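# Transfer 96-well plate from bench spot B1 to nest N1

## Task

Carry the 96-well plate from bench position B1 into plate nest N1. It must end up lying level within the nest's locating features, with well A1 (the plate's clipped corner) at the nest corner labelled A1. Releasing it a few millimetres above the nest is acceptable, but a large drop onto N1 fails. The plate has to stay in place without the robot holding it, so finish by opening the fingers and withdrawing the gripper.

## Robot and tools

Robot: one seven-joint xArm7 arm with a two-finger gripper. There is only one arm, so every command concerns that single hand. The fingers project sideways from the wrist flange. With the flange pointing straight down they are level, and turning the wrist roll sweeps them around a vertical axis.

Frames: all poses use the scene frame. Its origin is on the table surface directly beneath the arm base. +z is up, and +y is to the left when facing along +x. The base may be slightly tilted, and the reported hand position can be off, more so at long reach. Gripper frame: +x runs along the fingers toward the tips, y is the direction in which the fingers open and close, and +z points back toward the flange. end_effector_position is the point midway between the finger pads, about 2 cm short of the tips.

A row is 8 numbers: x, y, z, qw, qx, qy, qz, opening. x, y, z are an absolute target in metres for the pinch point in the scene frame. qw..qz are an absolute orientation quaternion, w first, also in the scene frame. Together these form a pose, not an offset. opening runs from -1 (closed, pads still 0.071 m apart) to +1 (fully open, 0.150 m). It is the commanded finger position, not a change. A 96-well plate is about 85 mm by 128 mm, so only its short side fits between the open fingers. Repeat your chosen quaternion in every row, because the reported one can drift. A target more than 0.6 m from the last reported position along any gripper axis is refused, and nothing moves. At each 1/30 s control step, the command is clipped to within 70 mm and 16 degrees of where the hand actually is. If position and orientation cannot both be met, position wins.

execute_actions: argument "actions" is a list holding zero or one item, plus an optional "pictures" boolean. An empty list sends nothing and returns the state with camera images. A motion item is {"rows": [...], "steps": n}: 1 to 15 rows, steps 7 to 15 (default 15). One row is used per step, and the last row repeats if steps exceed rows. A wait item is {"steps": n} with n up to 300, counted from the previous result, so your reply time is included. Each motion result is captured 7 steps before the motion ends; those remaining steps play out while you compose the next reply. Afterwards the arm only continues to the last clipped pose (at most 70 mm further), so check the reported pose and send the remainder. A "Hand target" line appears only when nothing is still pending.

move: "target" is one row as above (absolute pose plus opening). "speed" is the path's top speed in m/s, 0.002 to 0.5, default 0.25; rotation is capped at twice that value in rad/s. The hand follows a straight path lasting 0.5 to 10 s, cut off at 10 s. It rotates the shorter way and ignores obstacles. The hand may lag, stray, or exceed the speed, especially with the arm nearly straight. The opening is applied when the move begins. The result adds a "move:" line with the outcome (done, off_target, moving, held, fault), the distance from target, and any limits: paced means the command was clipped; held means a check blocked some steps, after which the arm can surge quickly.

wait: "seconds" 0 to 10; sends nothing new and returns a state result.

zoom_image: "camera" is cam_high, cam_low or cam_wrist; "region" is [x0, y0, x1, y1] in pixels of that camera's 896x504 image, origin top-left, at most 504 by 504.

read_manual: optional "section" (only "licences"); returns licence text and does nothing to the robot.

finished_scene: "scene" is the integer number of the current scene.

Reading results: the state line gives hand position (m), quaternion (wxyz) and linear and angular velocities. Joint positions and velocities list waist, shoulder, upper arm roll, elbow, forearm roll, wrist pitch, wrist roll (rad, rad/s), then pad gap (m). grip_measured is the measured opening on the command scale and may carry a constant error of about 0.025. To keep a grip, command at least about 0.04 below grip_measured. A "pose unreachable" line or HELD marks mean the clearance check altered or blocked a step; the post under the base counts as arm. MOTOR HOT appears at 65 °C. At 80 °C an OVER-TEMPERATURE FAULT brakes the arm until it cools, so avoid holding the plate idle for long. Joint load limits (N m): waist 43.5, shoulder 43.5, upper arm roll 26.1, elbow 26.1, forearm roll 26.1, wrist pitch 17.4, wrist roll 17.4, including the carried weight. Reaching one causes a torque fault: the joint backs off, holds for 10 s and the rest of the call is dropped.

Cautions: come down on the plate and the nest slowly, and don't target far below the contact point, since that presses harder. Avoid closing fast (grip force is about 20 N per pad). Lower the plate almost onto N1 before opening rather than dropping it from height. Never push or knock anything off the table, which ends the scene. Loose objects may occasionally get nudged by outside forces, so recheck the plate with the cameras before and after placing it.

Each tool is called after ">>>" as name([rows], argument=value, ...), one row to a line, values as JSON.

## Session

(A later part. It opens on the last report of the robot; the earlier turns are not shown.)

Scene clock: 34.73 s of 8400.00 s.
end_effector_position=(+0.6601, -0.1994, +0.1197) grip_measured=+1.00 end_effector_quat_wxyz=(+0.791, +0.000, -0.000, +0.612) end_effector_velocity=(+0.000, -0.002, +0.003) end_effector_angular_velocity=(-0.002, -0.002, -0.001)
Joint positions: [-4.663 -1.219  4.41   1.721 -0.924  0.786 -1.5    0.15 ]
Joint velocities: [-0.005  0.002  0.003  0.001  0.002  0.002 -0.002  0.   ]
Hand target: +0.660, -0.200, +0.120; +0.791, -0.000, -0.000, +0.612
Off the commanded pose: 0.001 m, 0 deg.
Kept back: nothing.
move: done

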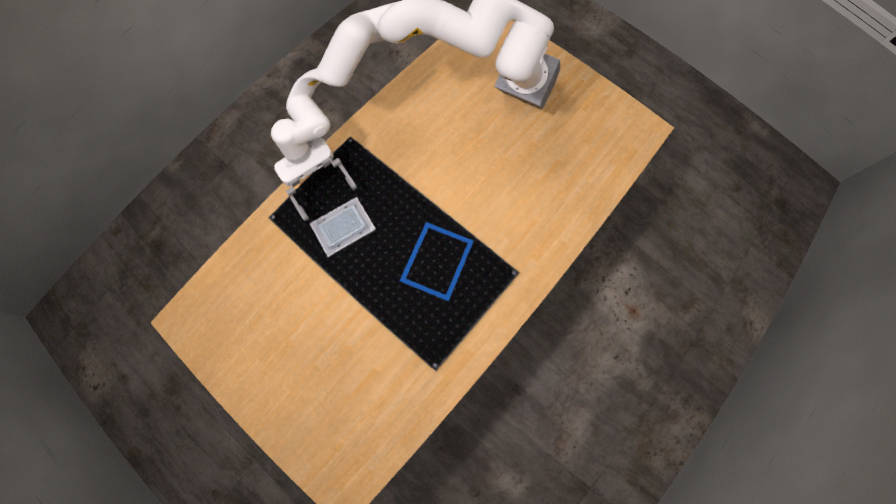

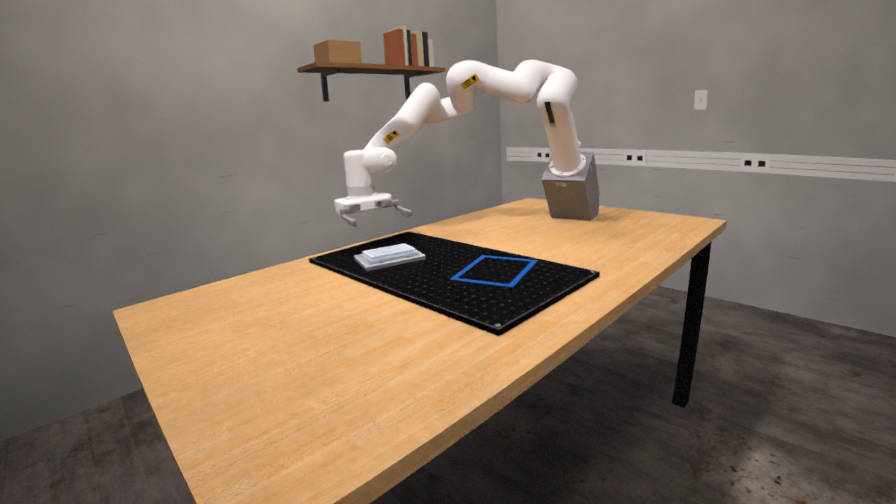

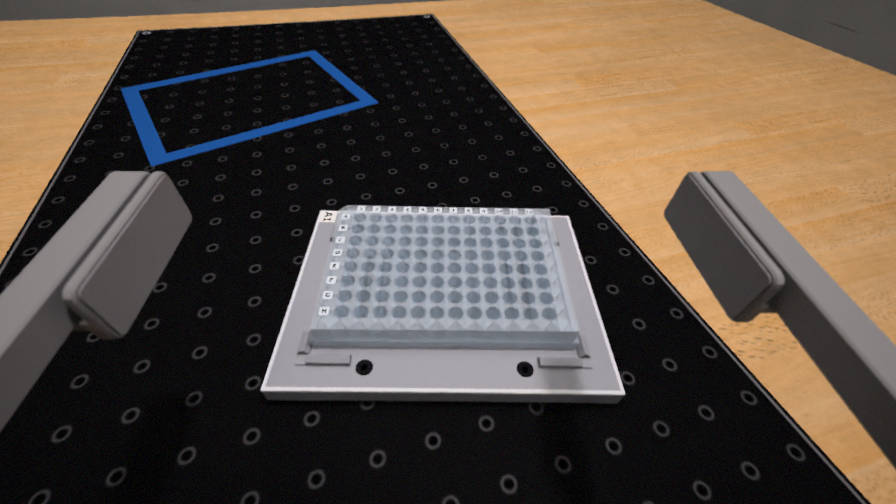

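>>> move(target=[0.684, -0.134, 0.037, 0.791, 0, 0, 0.612, 1], speed=0.1)

>>> move(target=[0.684, -0.134, 0.037, 0.791, 0, 0, 0.612, 0.3])

>>> move(target=[0.683, -0.1375, 0.037, 0.791, 0, 0, 0.612, 0.3], speed=0.01)

>>> move(target=[0.683, -0.1375, 0.037, 0.791, 0, 0, 0.612, 0.55])

Scene clock: 36.57 s of 8400.00 s.
end_effector_position=(+0.6840, -0.1347, +0.0373) grip_measured=+1.00 end_effector_quat_wxyz=(+0.791, -0.000, +0.000, +0.612) end_effector_velocity=(-0.000, +0.001, -0.002) end_effector_angular_velocity=(-0.000, +0.002, +0.001)
Joint positions: [-4.436 -1.277  4.305  1.805 -1.007  0.684 -1.354  0.15 ]
Joint velocities: [ 0.005 -0.002 -0.003  0.003 -0.001 -0.     0.001  0.   ]
Hand target: +0.684, -0.134, +0.037; +0.791, +0.000, +0.000, +0.612
Off the commanded pose: 0.001 m, 0 deg.
Kept back: nothing.
move: done

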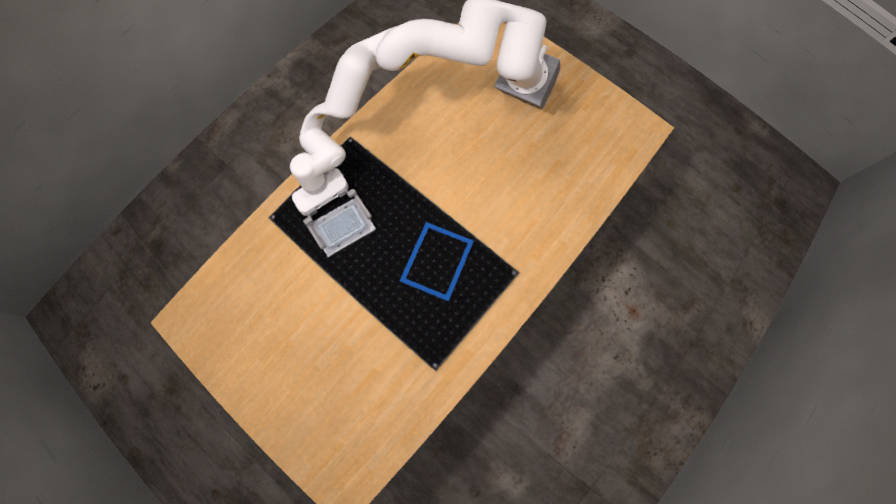

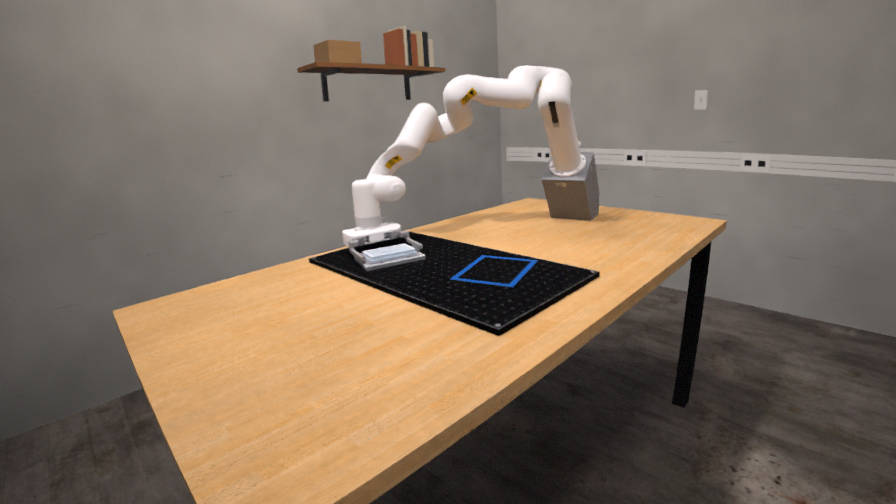

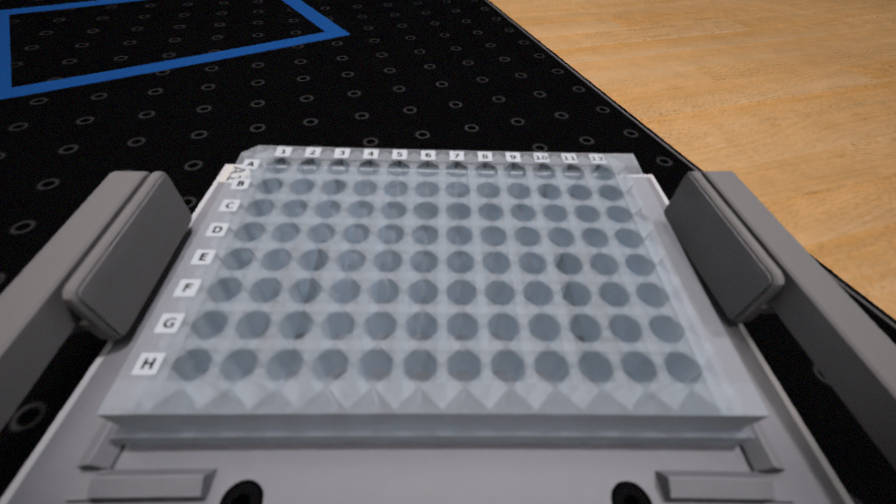

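Scene clock: 37.27 s of 8400.00 s.
end_effector_position=(+0.6844, -0.1347, +0.0376) grip_measured=+0.46 end_effector_quat_wxyz=(+0.791, -0.001, -0.000, +0.612) end_effector_velocity=(-0.000, +0.001, -0.001) end_effector_angular_velocity=(+0.001, +0.002, -0.001)
Joint positions: [-4.436 -1.277  4.305  1.806 -1.007  0.684 -1.353  0.129]
Joint velocities: [ 0.001 -0.    -0.001 -0.001  0.     0.     0.002  0.   ]
Hand target: +0.684, -0.134, +0.037; +0.791, -0.000, -0.000, +0.612
Off the commanded pose: 0.001 m, 0 deg.
Kept back: nothing.
move: done

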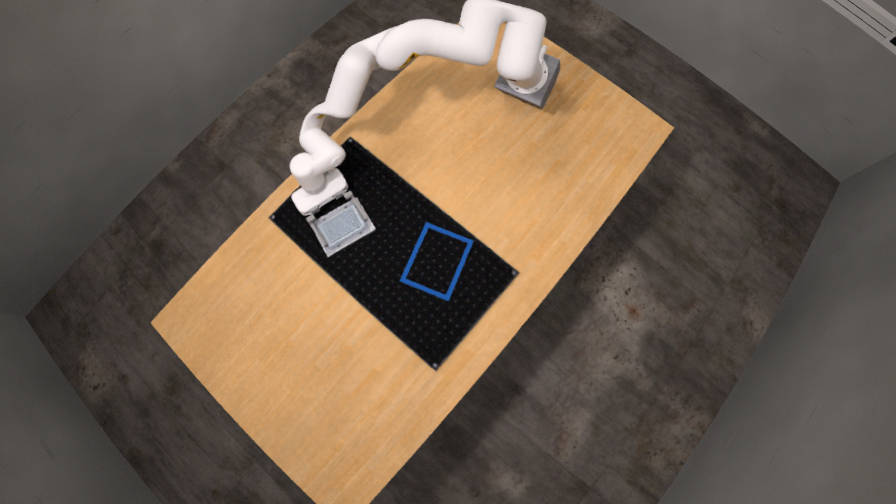

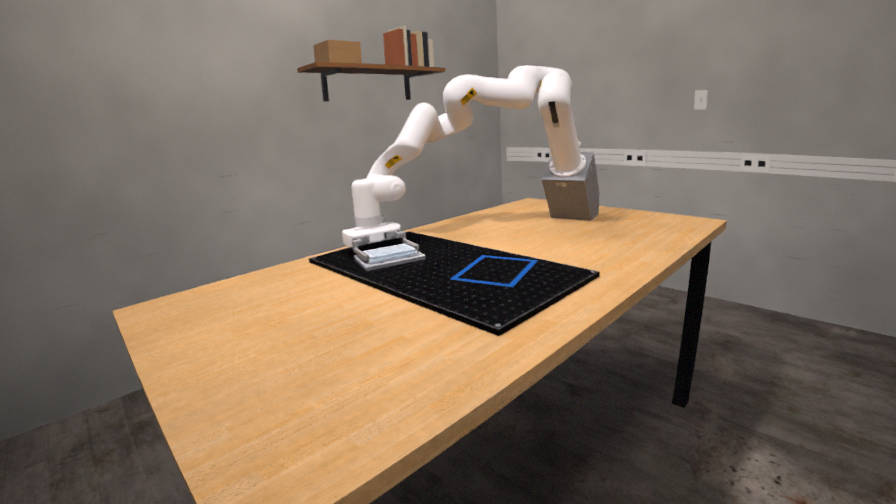

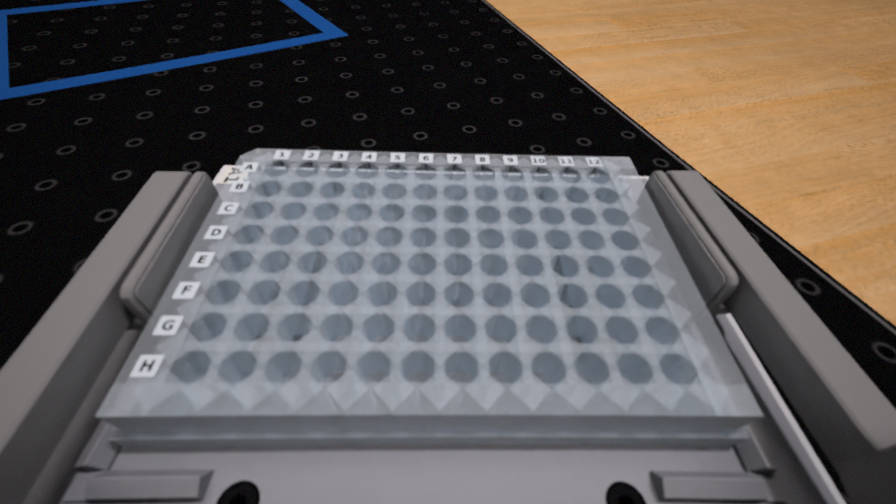

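Scene clock: 37.97 s of 8400.00 s.
end_effector_position=(+0.6835, -0.1361, +0.0374) grip_measured=+0.46 end_effector_quat_wxyz=(+0.790, +0.000, -0.001, +0.613) end_effector_velocity=(-0.002, -0.004, -0.001) end_effector_angular_velocity=(-0.005, +0.003, +0.005)
Joint positions: [-4.437 -1.281  4.307  1.809 -1.005  0.686 -1.362  0.129]
Joint velocities: [-0.003 -0.    -0.002  0.002 -0.002  0.003 -0.008 -0.   ]
Hand target: +0.683, -0.137, +0.037; +0.791, -0.000, +0.000, +0.612
Off the commanded pose: 0.002 m, 0 deg.
Kept back: nothing.
move: done

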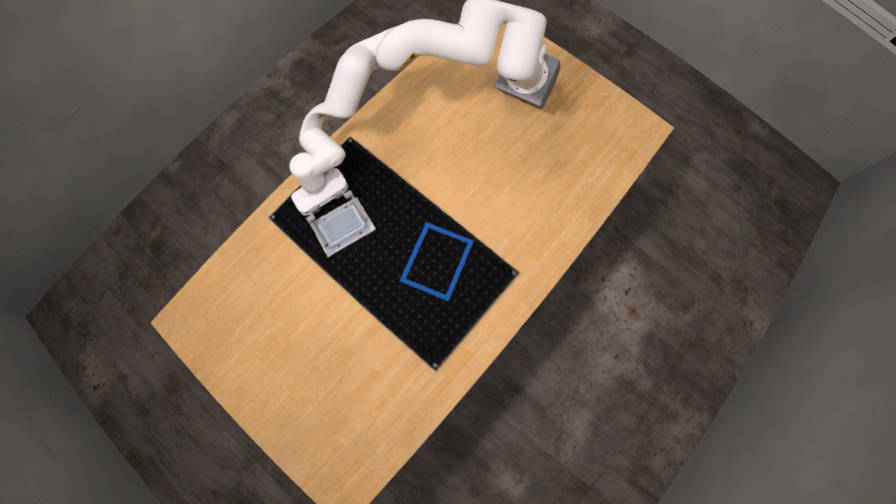

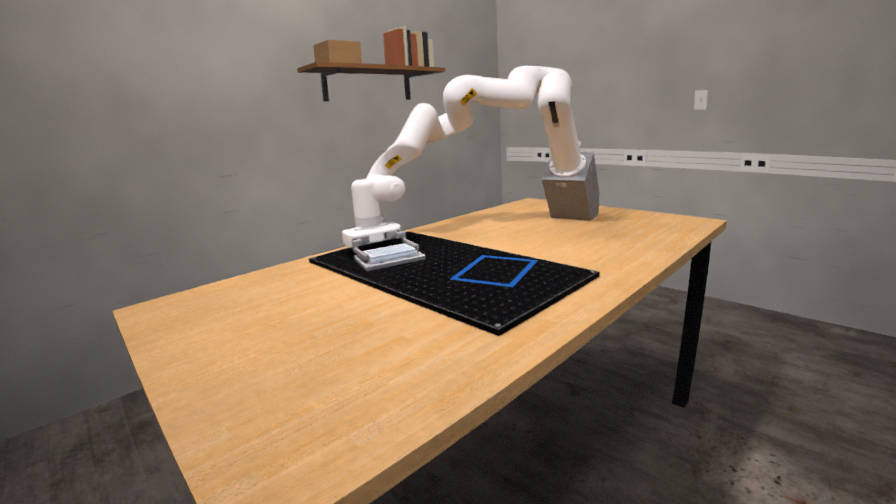

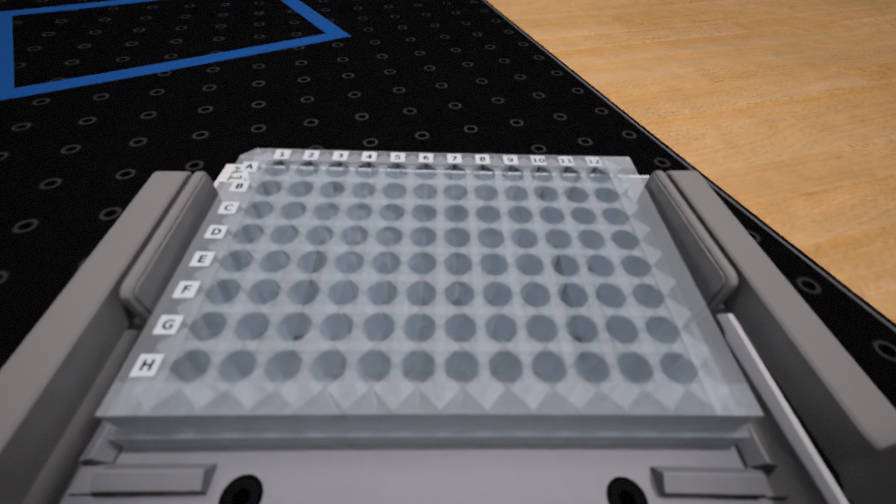

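Scene clock: 38.67 s of 8400.00 s.
end_effector_position=(+0.6829, -0.1375, +0.0369) grip_measured=+0.55 end_effector_quat_wxyz=(+0.791, +0.000, +0.000, +0.612) end_effector_velocity=(+0.000, -0.000, +0.000) end_effector_angular_velocity=(+0.000, -0.001, -0.001)
Joint positions: [-4.438 -1.281  4.305  1.81  -1.005  0.687 -1.362  0.132]
Joint velocities: [-0.001 -0.001  0.001  0.    -0.    -0.    -0.     0.   ]
Hand target: +0.683, -0.137, +0.037; +0.791, +0.000, +0.000, +0.612
Off the commanded pose: 0.000 m, 0 deg.
Kept back: nothing.
move: done

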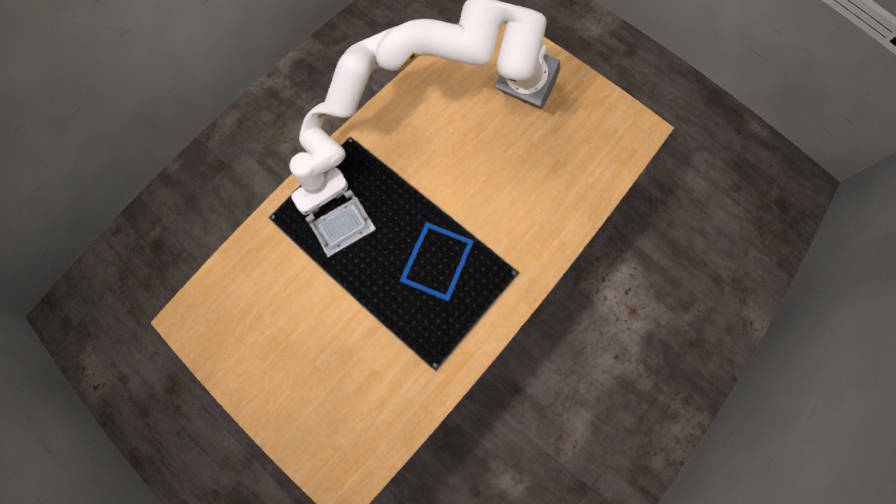

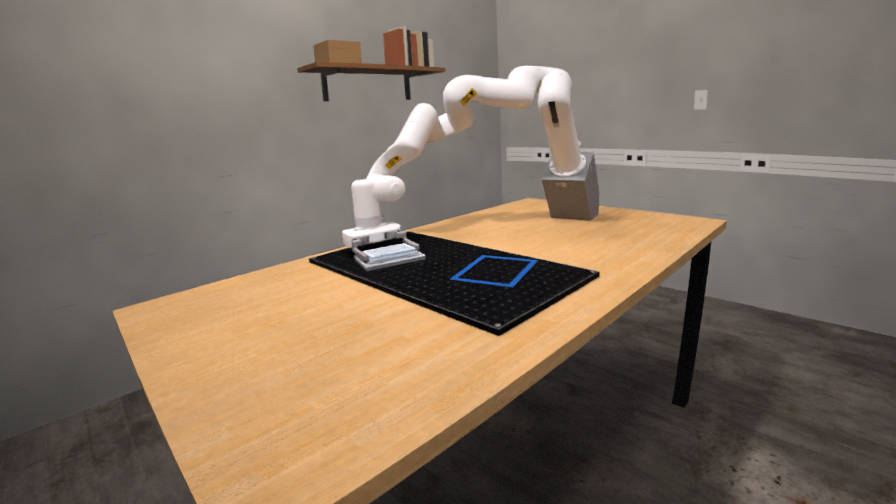

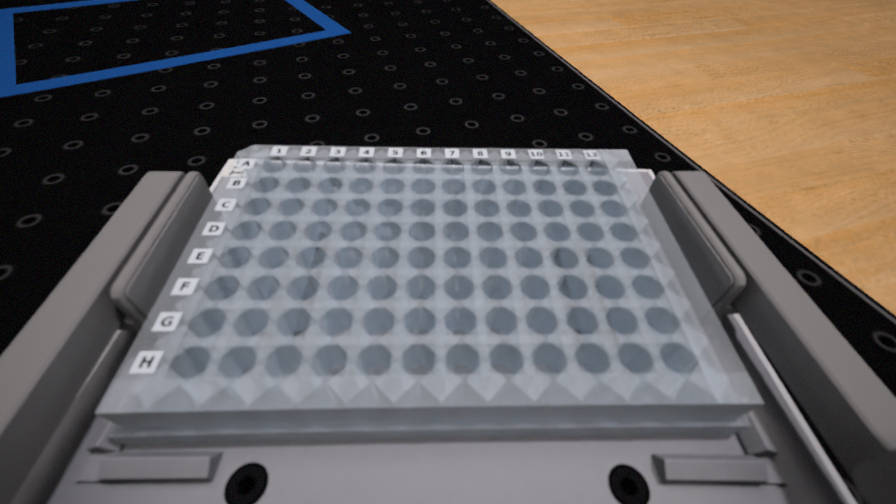

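Closing the gap; repeat once more.

>>> move(target=[0.683, -0.1375, 0.037, 0.791, 0, 0, 0.612, 0.3])

>>> move(target=[0.682, -0.1415, 0.037, 0.791, 0, 0, 0.612, 0.3], speed=0.005)

>>> move(target=[0.682, -0.1405, 0.037, 0.791, 0, 0, 0.612, 0.6])

>>> move(target=[0.66, -0.20, 0.12, 0.791, 0, 0, 0.612, 1], speed=0.1)

>>> zoom_image(camera="cam_wrist", region=[250, 180, 650, 420])

>>> zoom_image(camera="cam_low", region=[340, 230, 440, 280])

Scene clock: 39.70 s of 8400.00 s.
end_effector_position=(+0.6830, -0.1375, +0.0370) grip_measured=+0.45 end_effector_quat_wxyz=(+0.791, +0.000, +0.000, +0.612) end_effector_velocity=(-0.000, -0.000, -0.000) end_effector_angular_velocity=(-0.000, +0.001, -0.001)
Joint positions: [-4.438 -1.281  4.305  1.81  -1.005  0.687 -1.362  0.128]
Joint velocities: [-0.     0.    -0.001 -0.     0.    -0.     0.001 -0.   ]
Hand target: +0.683, -0.138, +0.037; +0.791, -0.000, +0.000, +0.612
Off the commanded pose: 0.000 m, 0 deg.
Kept back: nothing.
move: done

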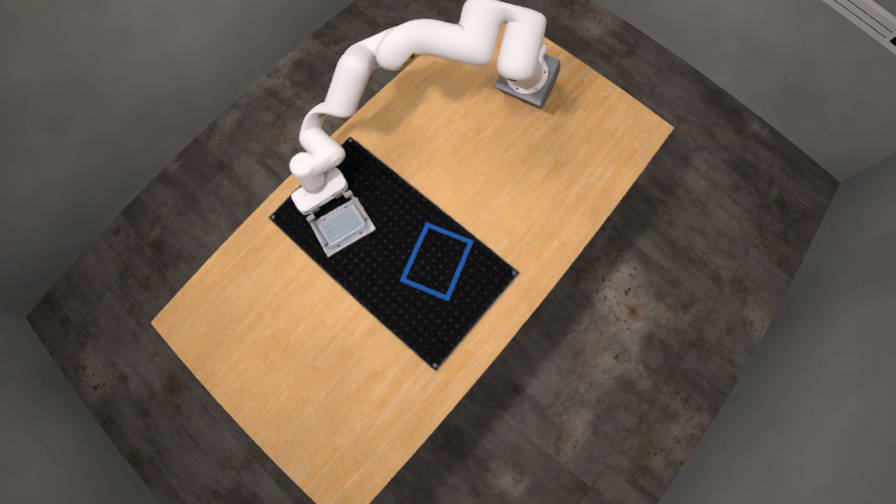

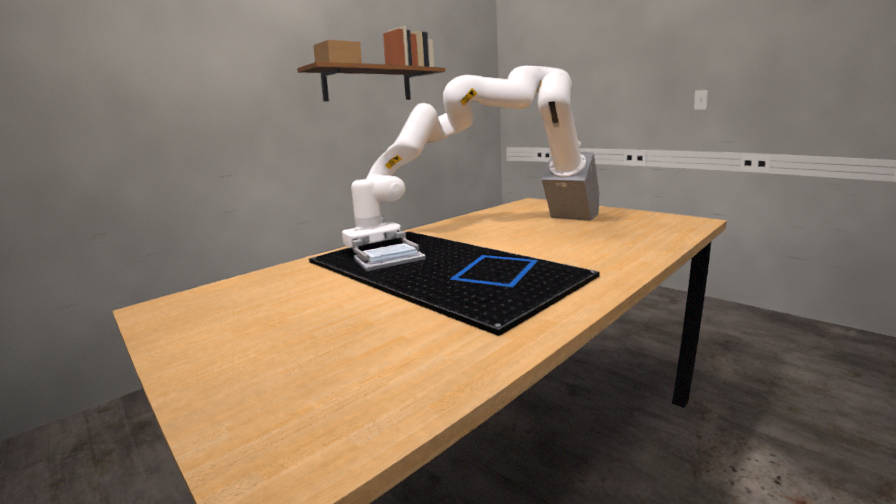

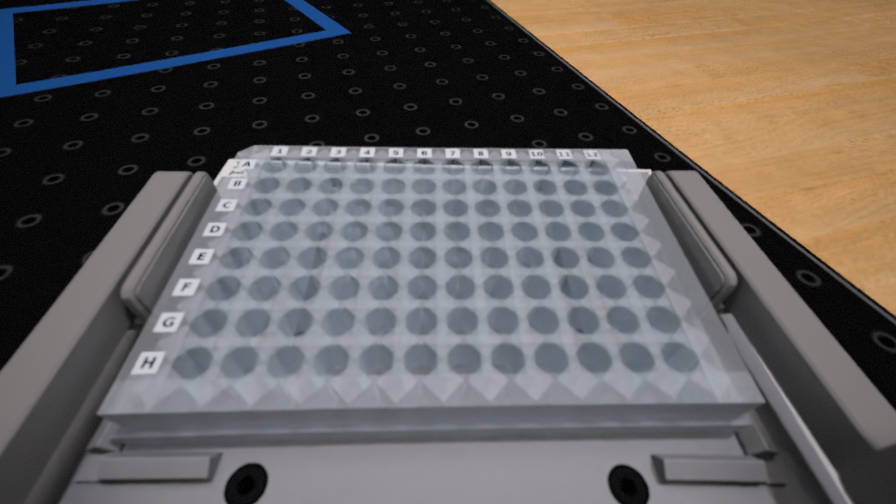

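Scene clock: 40.73 s of 8400.00 s.
end_effector_position=(+0.6823, -0.1401, +0.0371) grip_measured=+0.45 end_effector_quat_wxyz=(+0.791, +0.001, -0.001, +0.612) end_effector_velocity=(-0.000, -0.001, +0.000) end_effector_angular_velocity=(-0.002, +0.000, +0.000)
Joint positions: [-4.439 -1.286  4.308  1.817 -1.003  0.69  -1.372  0.128]
Joint velocities: [-0.001 -0.    -0.     0.002  0.     0.001 -0.002  0.   ]
Hand target: +0.682, -0.141, +0.037; +0.791, -0.000, +0.000, +0.612
Off the commanded pose: 0.001 m, 0 deg.
Kept back: nothing.
move: done

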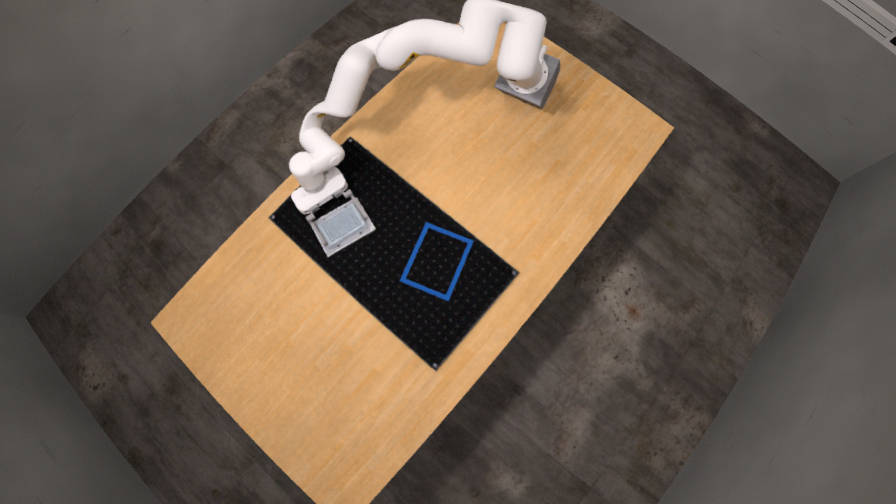

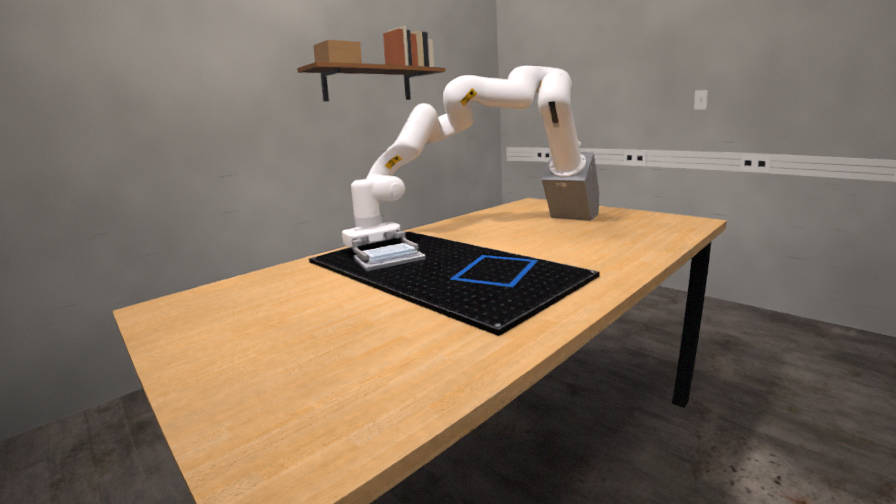

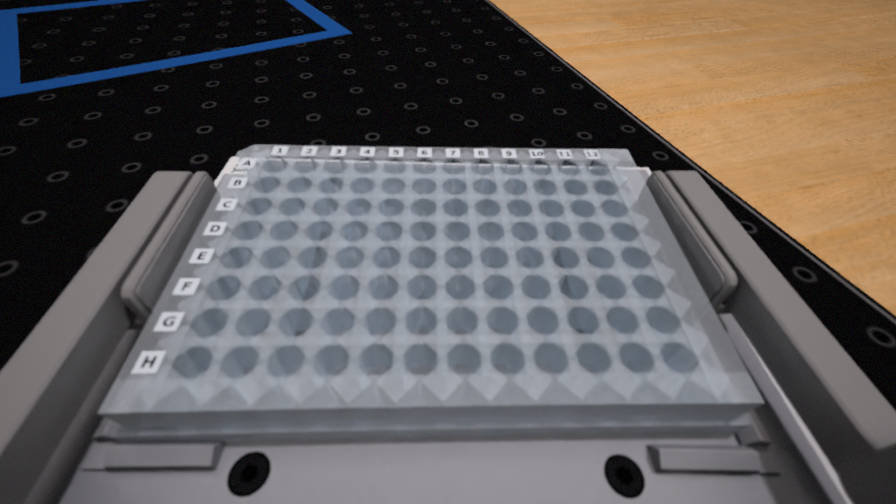

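Scene clock: 41.43 s of 8400.00 s.
end_effector_position=(+0.6820, -0.1406, +0.0370) grip_measured=+0.60 end_effector_quat_wxyz=(+0.791, -0.000, +0.000, +0.612) end_effector_velocity=(+0.001, +0.001, +0.001) end_effector_angular_velocity=(+0.001, -0.002, +0.003)
Joint positions: [-4.44  -1.285  4.306  1.815 -1.003  0.688 -1.369  0.134]
Joint velocities: [ 0.     0.002  0.002 -0.001 -0.    -0.    -0.001 -0.   ]
Hand target: +0.682, -0.140, +0.037; +0.791, +0.000, -0.000, +0.612
Off the commanded pose: 0.000 m, 0 deg.
Kept back: nothing.
move: done

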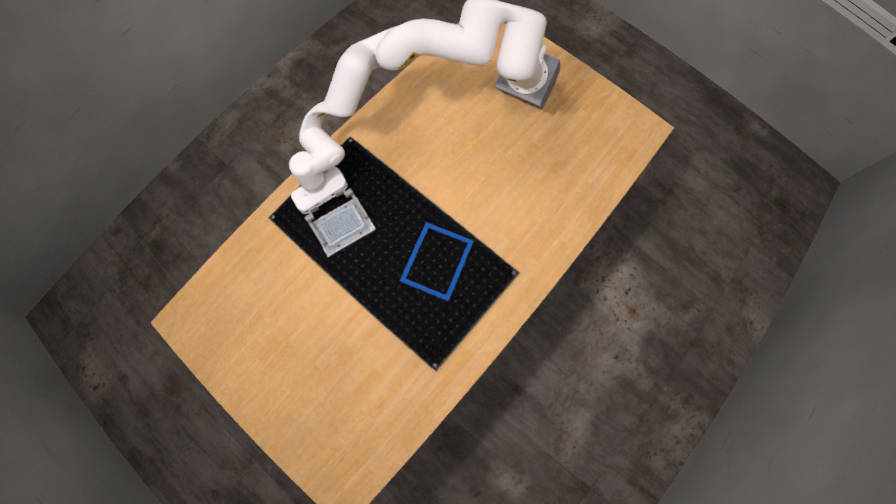

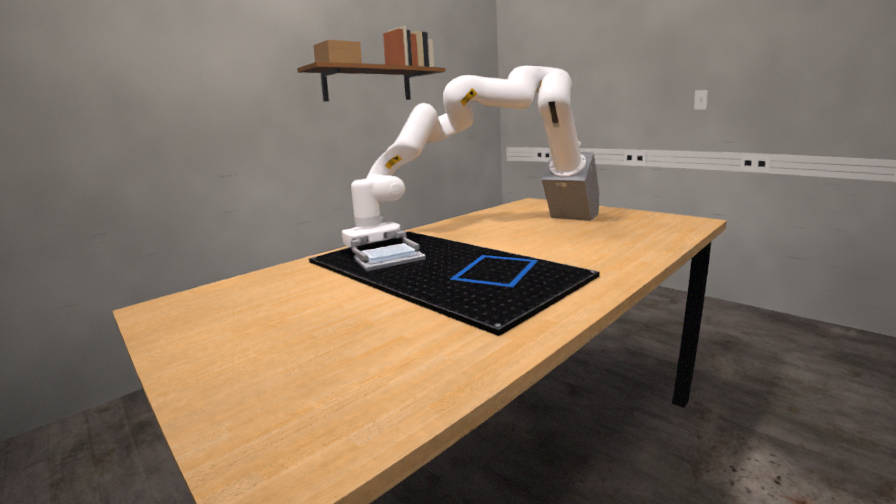

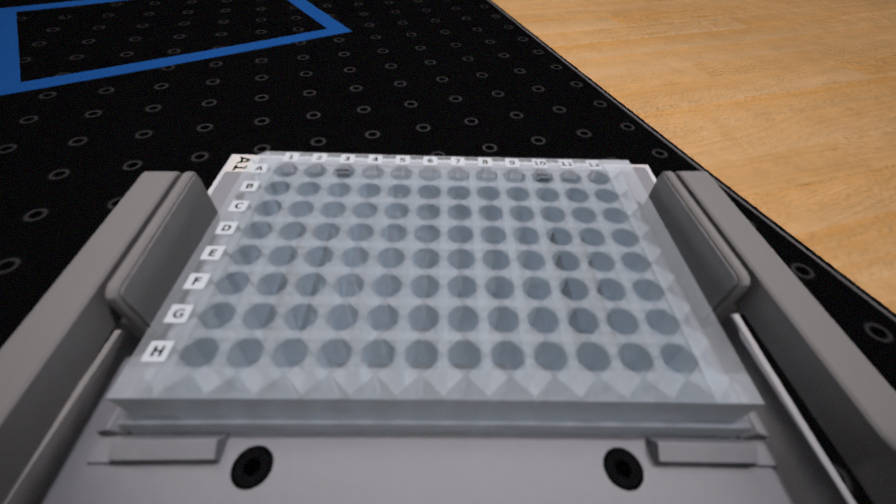

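Scene clock: 42.87 s of 8400.00 s.
end_effector_position=(+0.6601, -0.1994, +0.1197) grip_measured=+1.00 end_effector_quat_wxyz=(+0.791, +0.000, -0.000, +0.612) end_effector_velocity=(+0.000, -0.001, +0.003) end_effector_angular_velocity=(-0.001, -0.002, +0.002)
Joint positions: [-4.663 -1.219  4.409  1.721 -0.924  0.786 -1.5    0.15 ]
Joint velocities: [-0.003  0.002  0.003  0.     0.002  0.002 -0.004  0.   ]
Hand target: +0.660, -0.200, +0.120; +0.791, -0.000, -0.000, +0.612
Off the commanded pose: 0.001 m, 0 deg.
Kept back: nothing.
move: done

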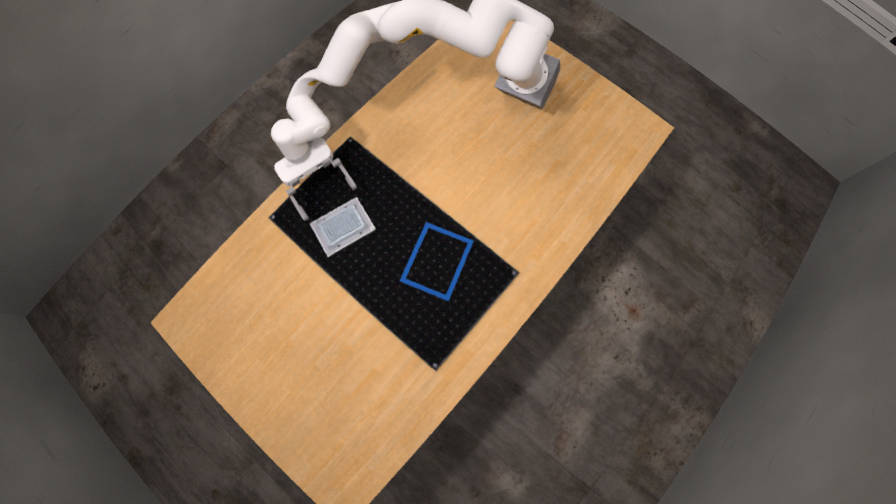

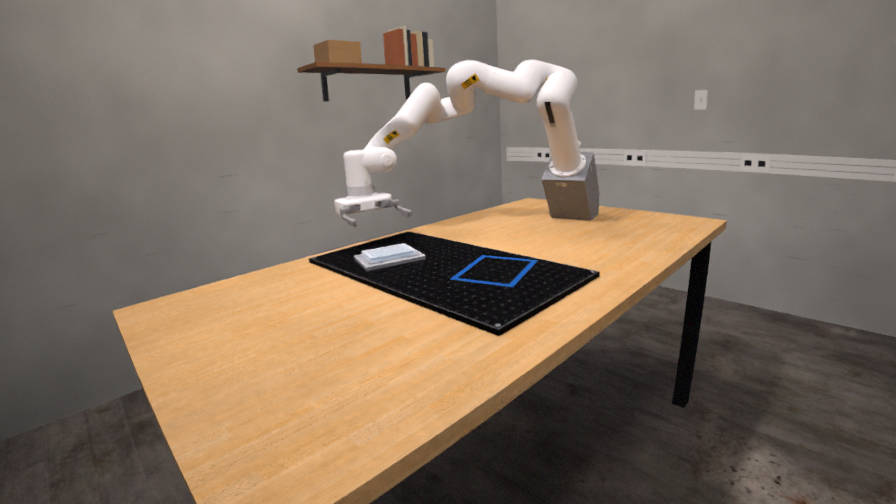

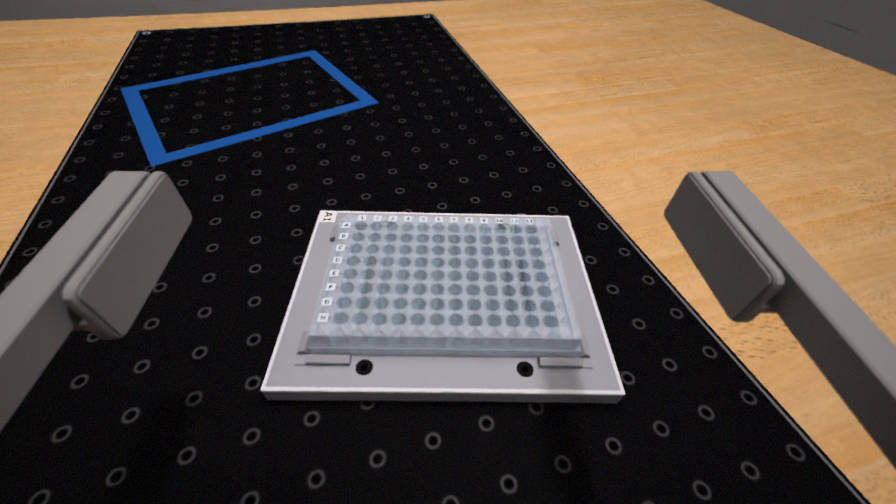

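Region (250, 180, 650, 420) of cam_wrist's 896x504 image, scaled by 1.260, with more detail than that image has; it fills the top 302 rows of this view, and the rest is white.

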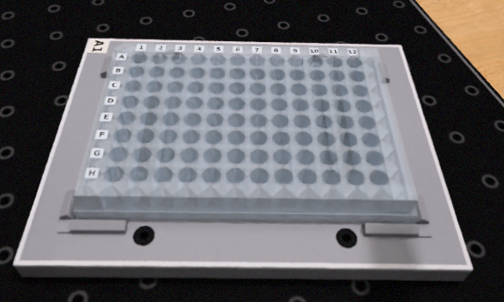

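Region (340, 230, 440, 280) of cam_low's 896x504 image, scaled by 5.040, with more detail than that image has.

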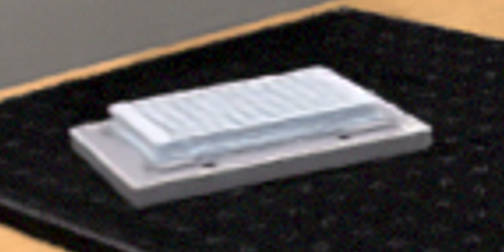

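Seated.

>>> finished_scene(scene=1)

The scene is finished: the task was done.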